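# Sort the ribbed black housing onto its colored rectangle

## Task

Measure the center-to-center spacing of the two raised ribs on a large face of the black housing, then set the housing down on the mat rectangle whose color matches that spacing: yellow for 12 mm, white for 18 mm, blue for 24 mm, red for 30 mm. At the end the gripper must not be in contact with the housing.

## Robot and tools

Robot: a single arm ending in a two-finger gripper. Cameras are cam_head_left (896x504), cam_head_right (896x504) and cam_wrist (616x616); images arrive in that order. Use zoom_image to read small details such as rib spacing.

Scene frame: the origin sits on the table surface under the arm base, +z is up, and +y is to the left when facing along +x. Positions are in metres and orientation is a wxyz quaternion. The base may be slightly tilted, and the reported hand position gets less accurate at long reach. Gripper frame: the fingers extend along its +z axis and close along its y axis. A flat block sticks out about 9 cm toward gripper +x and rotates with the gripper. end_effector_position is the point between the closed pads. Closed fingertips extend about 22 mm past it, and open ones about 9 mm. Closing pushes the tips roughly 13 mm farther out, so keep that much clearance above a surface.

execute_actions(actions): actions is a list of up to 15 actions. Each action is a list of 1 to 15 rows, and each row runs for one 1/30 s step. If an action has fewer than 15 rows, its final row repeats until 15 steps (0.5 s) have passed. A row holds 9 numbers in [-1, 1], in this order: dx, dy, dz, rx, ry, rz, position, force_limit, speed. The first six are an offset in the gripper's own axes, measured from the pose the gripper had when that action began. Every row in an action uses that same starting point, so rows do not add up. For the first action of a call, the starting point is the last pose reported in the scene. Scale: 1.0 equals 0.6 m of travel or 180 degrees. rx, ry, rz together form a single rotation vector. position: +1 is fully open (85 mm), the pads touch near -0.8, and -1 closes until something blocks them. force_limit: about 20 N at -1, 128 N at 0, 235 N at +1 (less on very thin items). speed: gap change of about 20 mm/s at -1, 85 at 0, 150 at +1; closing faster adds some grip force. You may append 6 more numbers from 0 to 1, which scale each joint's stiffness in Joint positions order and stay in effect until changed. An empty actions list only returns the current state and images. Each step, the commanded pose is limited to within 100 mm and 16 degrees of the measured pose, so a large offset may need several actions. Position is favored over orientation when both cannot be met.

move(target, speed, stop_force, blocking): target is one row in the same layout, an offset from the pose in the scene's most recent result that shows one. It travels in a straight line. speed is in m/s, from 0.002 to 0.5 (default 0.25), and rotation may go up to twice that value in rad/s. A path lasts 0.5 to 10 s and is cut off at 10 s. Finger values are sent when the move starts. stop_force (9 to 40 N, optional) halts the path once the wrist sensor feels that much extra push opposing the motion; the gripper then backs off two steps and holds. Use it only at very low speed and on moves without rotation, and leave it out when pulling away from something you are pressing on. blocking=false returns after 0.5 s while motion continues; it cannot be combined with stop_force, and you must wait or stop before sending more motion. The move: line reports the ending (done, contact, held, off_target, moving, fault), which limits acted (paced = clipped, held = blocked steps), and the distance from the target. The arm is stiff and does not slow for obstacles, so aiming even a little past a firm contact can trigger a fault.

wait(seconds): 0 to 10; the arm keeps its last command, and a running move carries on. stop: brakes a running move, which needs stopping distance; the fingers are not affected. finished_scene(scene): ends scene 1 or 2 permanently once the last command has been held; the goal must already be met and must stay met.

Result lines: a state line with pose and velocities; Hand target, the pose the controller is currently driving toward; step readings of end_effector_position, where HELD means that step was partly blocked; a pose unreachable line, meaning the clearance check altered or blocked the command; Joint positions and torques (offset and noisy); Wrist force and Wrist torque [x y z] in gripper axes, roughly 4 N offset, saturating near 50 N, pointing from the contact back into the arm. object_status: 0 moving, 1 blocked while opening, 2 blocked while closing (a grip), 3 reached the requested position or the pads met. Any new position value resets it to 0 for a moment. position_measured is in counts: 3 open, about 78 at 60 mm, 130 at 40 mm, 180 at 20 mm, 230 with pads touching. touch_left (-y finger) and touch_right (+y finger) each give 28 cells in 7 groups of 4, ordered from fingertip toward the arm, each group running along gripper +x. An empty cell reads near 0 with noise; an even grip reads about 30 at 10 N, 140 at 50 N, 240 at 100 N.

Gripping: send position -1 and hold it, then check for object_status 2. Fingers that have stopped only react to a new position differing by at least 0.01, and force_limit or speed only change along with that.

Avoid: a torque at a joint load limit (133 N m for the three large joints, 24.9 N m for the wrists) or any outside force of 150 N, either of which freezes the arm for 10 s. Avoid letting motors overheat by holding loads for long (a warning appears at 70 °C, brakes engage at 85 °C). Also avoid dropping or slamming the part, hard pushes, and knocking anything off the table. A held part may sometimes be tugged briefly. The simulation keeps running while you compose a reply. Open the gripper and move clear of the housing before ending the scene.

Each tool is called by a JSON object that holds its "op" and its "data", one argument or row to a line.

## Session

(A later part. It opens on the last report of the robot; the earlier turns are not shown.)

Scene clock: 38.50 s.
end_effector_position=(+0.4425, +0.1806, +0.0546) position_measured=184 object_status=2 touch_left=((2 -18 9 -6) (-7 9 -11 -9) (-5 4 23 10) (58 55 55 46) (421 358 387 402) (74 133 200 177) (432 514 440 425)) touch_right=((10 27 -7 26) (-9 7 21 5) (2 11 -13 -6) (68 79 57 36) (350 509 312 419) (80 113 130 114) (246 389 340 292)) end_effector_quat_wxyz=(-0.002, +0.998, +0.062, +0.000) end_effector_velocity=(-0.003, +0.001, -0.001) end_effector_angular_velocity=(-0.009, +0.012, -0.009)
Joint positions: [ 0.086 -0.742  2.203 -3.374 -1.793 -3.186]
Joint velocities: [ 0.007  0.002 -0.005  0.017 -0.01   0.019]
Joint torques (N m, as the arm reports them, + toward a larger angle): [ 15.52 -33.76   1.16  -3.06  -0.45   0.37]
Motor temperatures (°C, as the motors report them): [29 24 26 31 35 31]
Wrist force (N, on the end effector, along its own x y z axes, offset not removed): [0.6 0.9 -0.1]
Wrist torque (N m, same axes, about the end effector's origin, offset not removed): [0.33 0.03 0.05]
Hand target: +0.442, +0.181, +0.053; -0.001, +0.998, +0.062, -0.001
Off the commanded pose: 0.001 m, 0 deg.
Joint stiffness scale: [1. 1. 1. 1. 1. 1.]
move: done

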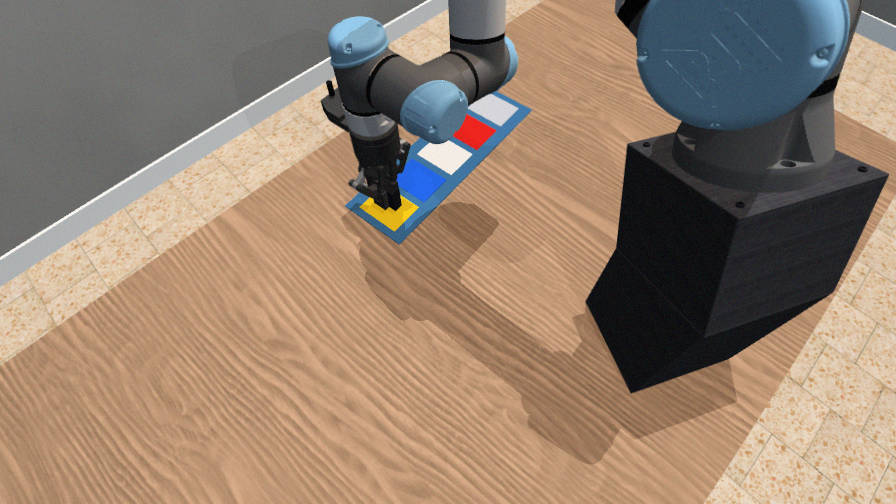

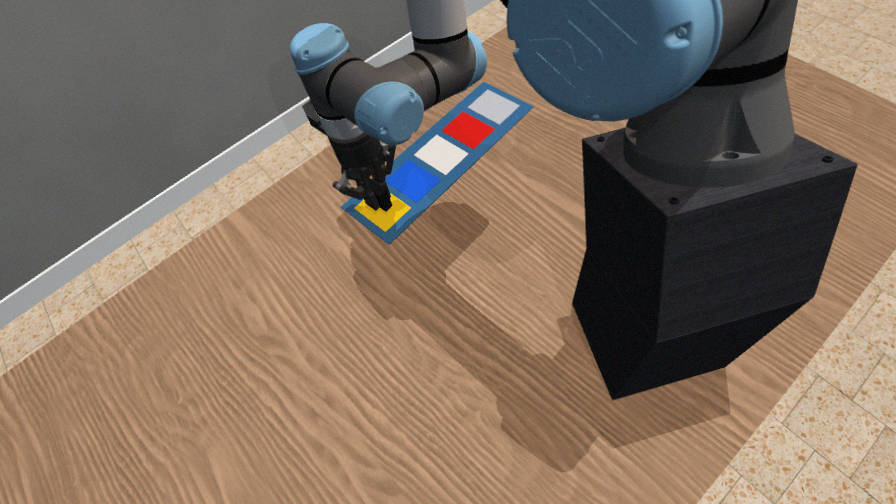

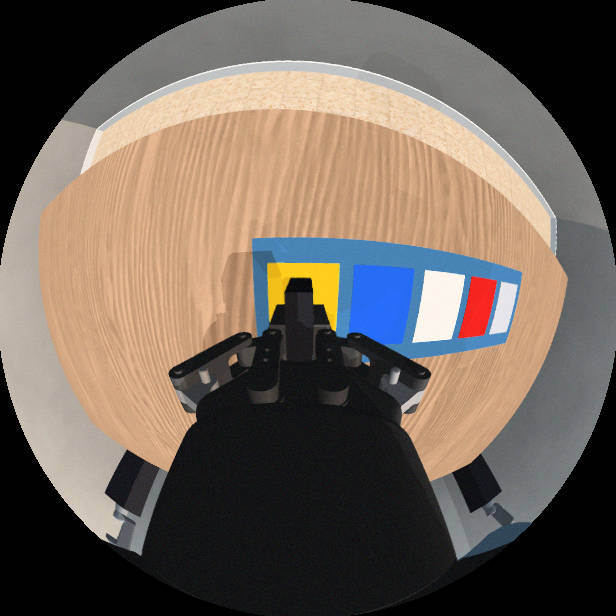

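{"op": "move", "data": {
  "target": [0,0.005,0.042,0,0,0,-1,-0.6,0],
  "speed": 0.015,
  "stop_force": 9
}}

{"op": "move", "data": {
  "target": [0,0,0,0,0,0,1,-0.6,0]
}}

{"op": "move", "data": {
  "target": [0,0,-0.12,0,0,0,1,-0.6,0],
  "speed": 0.12
}}

Scene clock: 44.63 s.
end_effector_position=(+0.4422, +0.1779, +0.0307) position_measured=184 object_status=2 touch_left=((6 10 18 4) (-5 -4 -5 9) (5 16 -20 -1) (62 50 45 80) (410 353 363 347) (68 122 170 171) (398 528 444 411)) touch_right=((14 1 21 -11) (10 22 15 8) (-12 11 0 -24) (53 95 96 69) (370 505 310 438) (74 137 116 98) (225 400 337 290)) end_effector_quat_wxyz=(-0.001, +0.998, +0.062, -0.000) end_effector_velocity=(+0.001, +0.000, -0.001) end_effector_angular_velocity=(+0.000, -0.004, +0.001)
Joint positions: [ 0.069 -0.678  2.171 -3.409 -1.788 -3.203]
Joint velocities: [-0.     0.004 -0.003 -0.005  0.    -0.002]
Joint torques (N m, as the arm reports them, + toward a larger angle): [ 13.66 -33.83   2.33  -3.7    0.55  -0.83]
Motor temperatures (°C, as the motors report them): [29 24 26 31 35 31]
Wrist force (N, on the end effector, along its own x y z axes, offset not removed): [0.8 1.8 -0.3]
Wrist torque (N m, same axes, about the end effector's origin, offset not removed): [0.49 0.00 0.05]
Hand target: +0.443, +0.178, +0.029; -0.002, +0.998, +0.062, +0.000
Off the commanded pose: 0.002 m, 0 deg.
Joint stiffness scale: [1. 1. 1. 1. 1. 1.]
move: done

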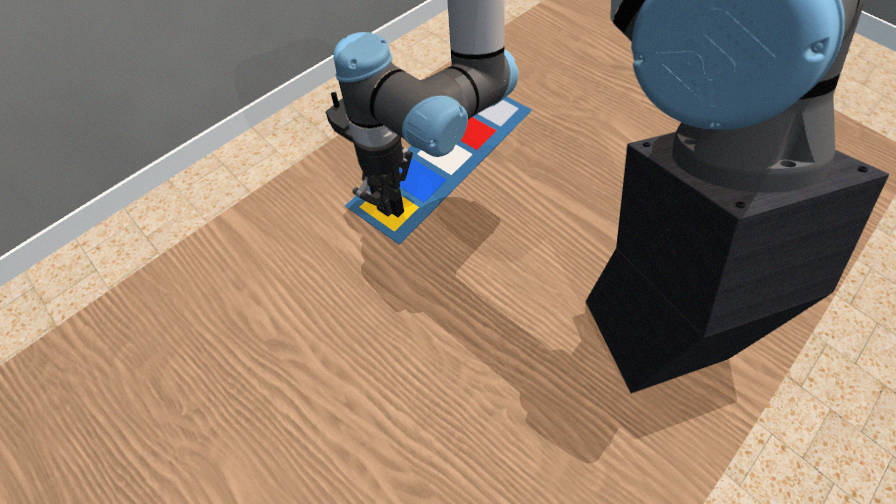

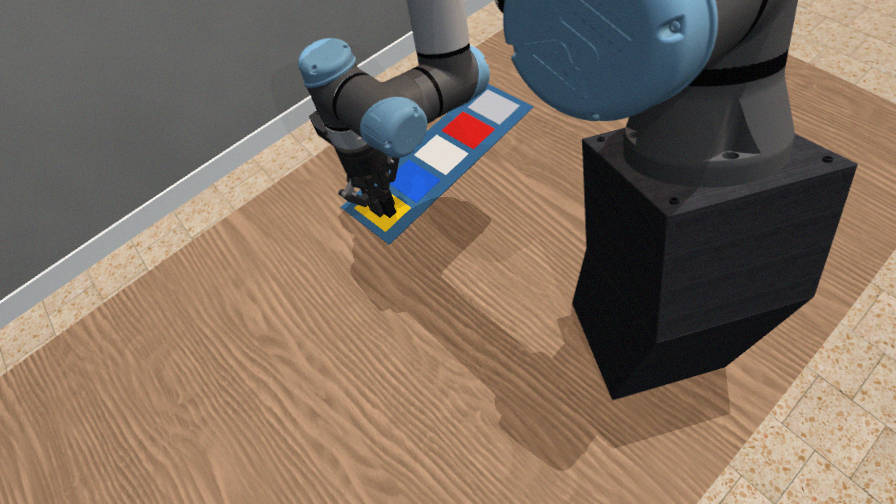

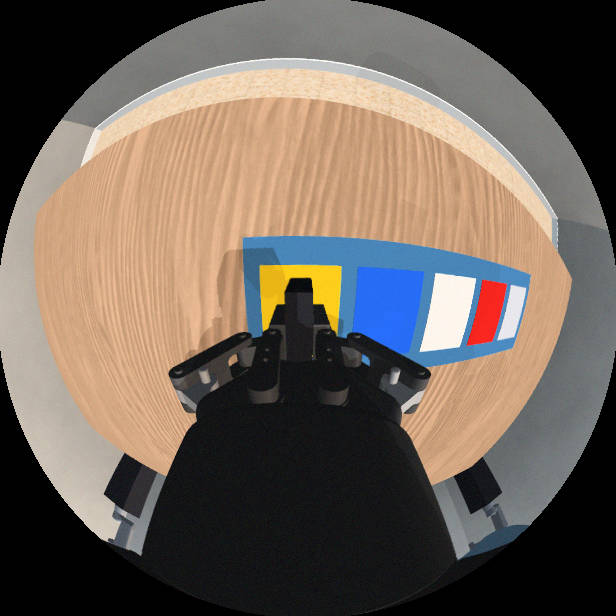

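Scene clock: 45.83 s.
end_effector_position=(+0.4422, +0.1779, +0.0307) position_measured=3 object_status=0 touch_left=((12 3 -18 5) (9 -3 6 -2) (-7 2 -8 -8) (19 -3 -11 1) (22 21 -8 0) (9 -3 30 6) (-6 12 4 5)) touch_right=((4 11 4 0) (-4 -8 17 -15) (1 17 3 -13) (-10 -10 9 21) (4 18 -2 30) (-6 10 -13 12) (6 12 -3 -3)) end_effector_quat_wxyz=(-0.001, +0.998, +0.062, -0.000) end_effector_velocity=(+0.000, -0.000, +0.000) end_effector_angular_velocity=(-0.000, -0.001, -0.001)
Joint positions: [ 0.069 -0.678  2.171 -3.41  -1.788 -3.203]
Joint velocities: [-0.     0.     0.    -0.001 -0.     0.   ]
Joint torques (N m, as the arm reports them, + toward a larger angle): [ 14.9  -34.12   3.7   -3.14   0.12   0.06]
Motor temperatures (°C, as the motors report them): [29 24 26 31 35 31]
Wrist force (N, on the end effector, along its own x y z axes, offset not removed): [-1.6 1.6 -0.7]
Wrist torque (N m, same axes, about the end effector's origin, offset not removed): [0.45 0.35 0.03]
Hand target: +0.442, +0.178, +0.031; -0.001, +0.998, +0.062, -0.000
Off the commanded pose: 0.000 m, 0 deg.
Joint stiffness scale: [1. 1. 1. 1. 1. 1.]
move: done

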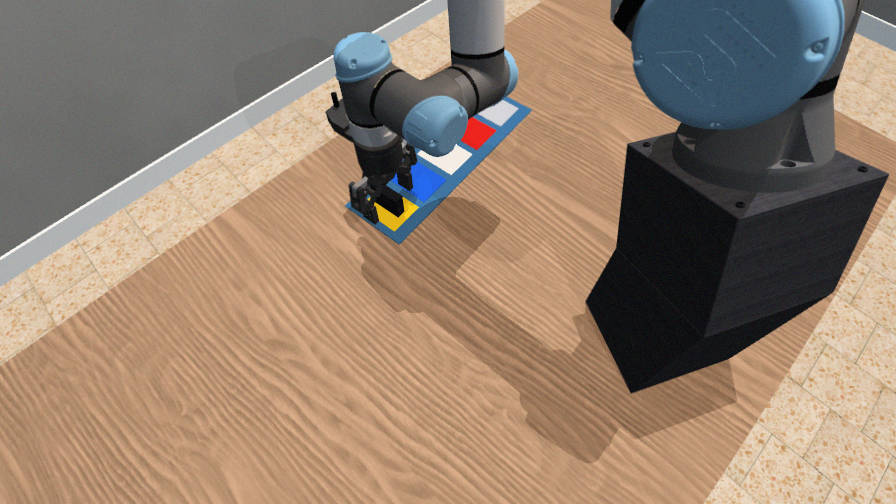

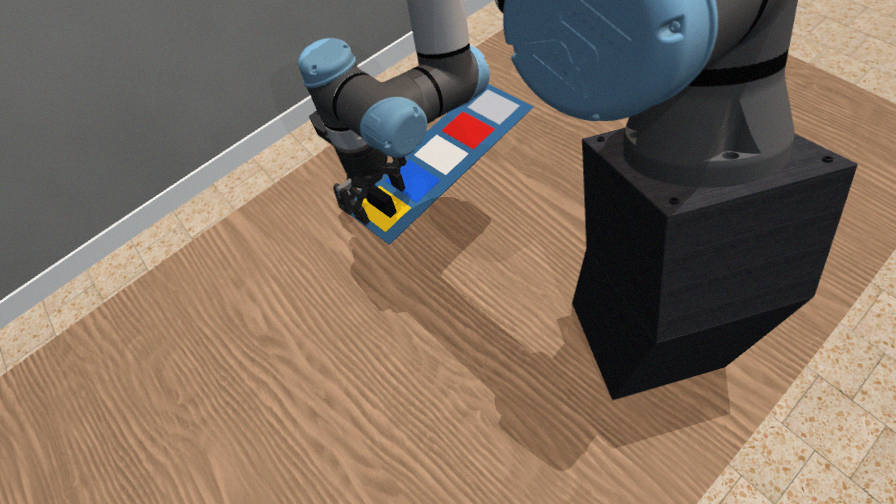

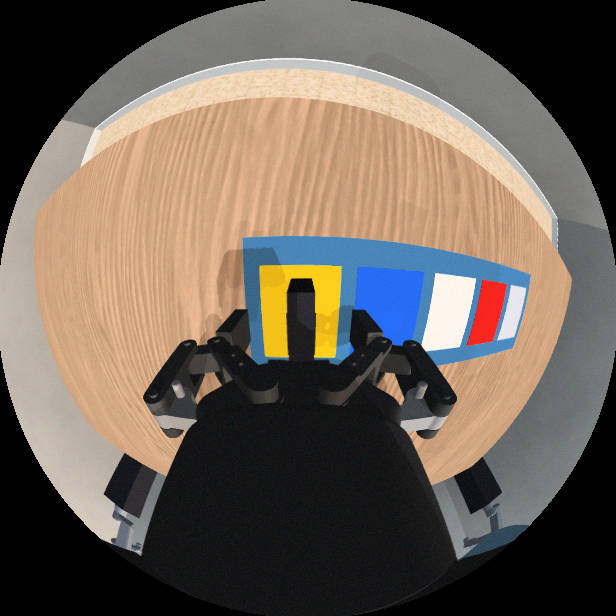

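Scene clock: 47.00 s.
end_effector_position=(+0.4432, +0.1776, +0.1013) position_measured=3 object_status=3 touch_left=((2 16 19 -25) (0 -11 1 13) (-11 15 -13 5) (-15 8 1 -8) (0 -10 -2 37) (19 -6 9 -7) (-6 -12 -11 4)) touch_right=((-25 4 -4 15) (17 -25 -7 -6) (-7 0 -12 -13) (1 13 14 12) (-7 22 -8 7) (13 -12 -16 0) (-22 8 -2 -4)) end_effector_quat_wxyz=(-0.002, +0.998, +0.062, +0.000) end_effector_velocity=(-0.003, -0.000, +0.001) end_effector_angular_velocity=(-0.001, +0.011, +0.000)
Joint positions: [ 0.103 -0.878  2.265 -3.297 -1.799 -3.169]
Joint velocities: [ 0.001 -0.006  0.003  0.015 -0.001  0.003]
Joint torques (N m, as the arm reports them, + toward a larger angle): [ 15.5  -36.41   1.79  -2.96  -0.28   0.35]
Motor temperatures (°C, as the motors report them): [29 24 26 31 35 31]
Wrist force (N, on the end effector, along its own x y z axes, offset not removed): [2.6 1.3 -0.9]
Wrist torque (N m, same axes, about the end effector's origin, offset not removed): [0.52 -0.41 -0.14]
Hand target: +0.442, +0.178, +0.103; -0.001, +0.998, +0.062, -0.000
Off the commanded pose: 0.002 m, 0 deg.
Joint stiffness scale: [1. 1. 1. 1. 1. 1.]
move: done

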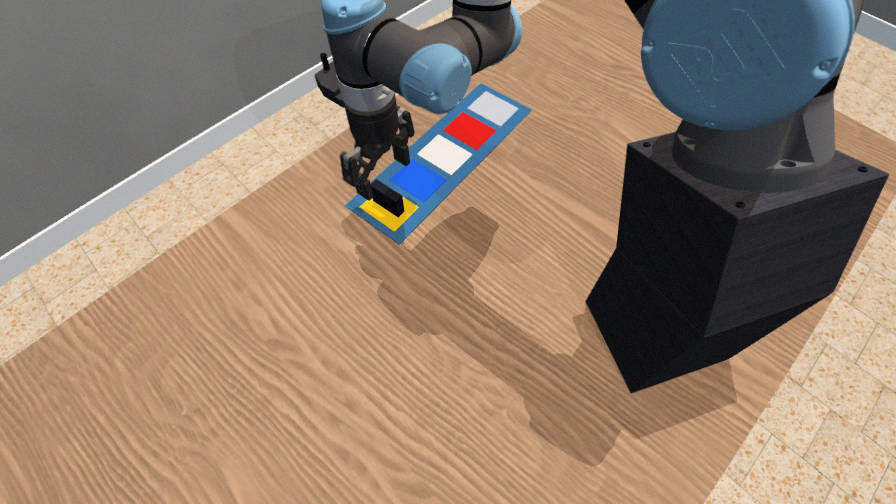

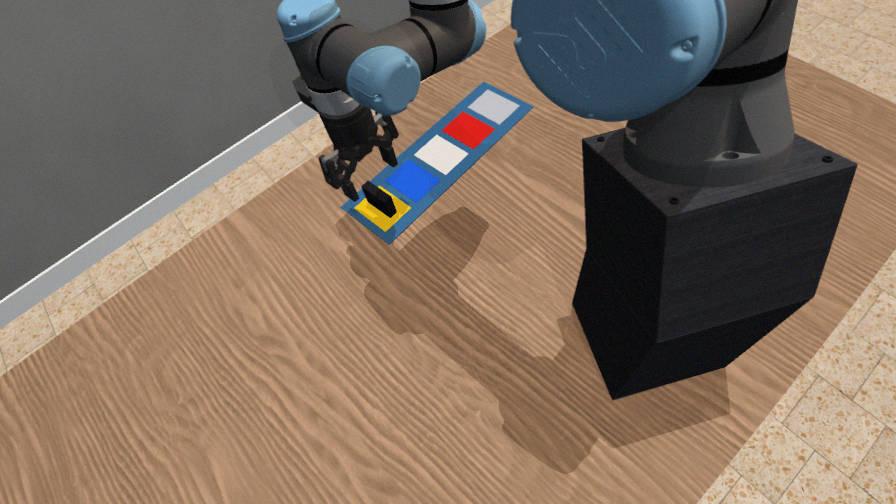

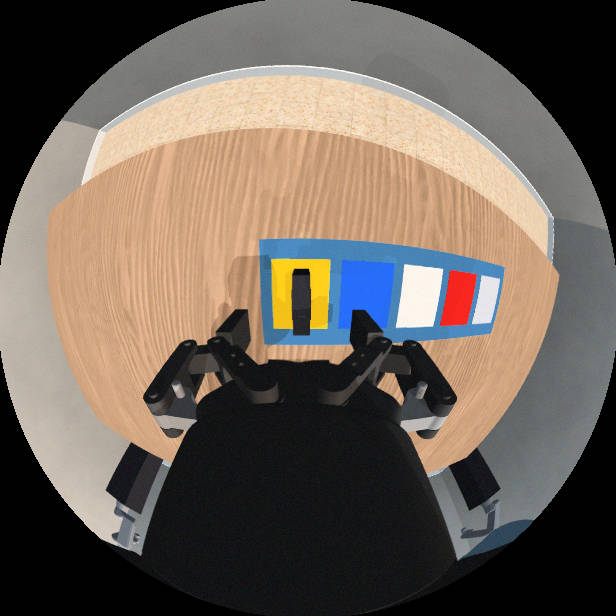

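{"op": "finished_scene", "data": {
  "scene": 1
}}

The scene is finished: the task was done.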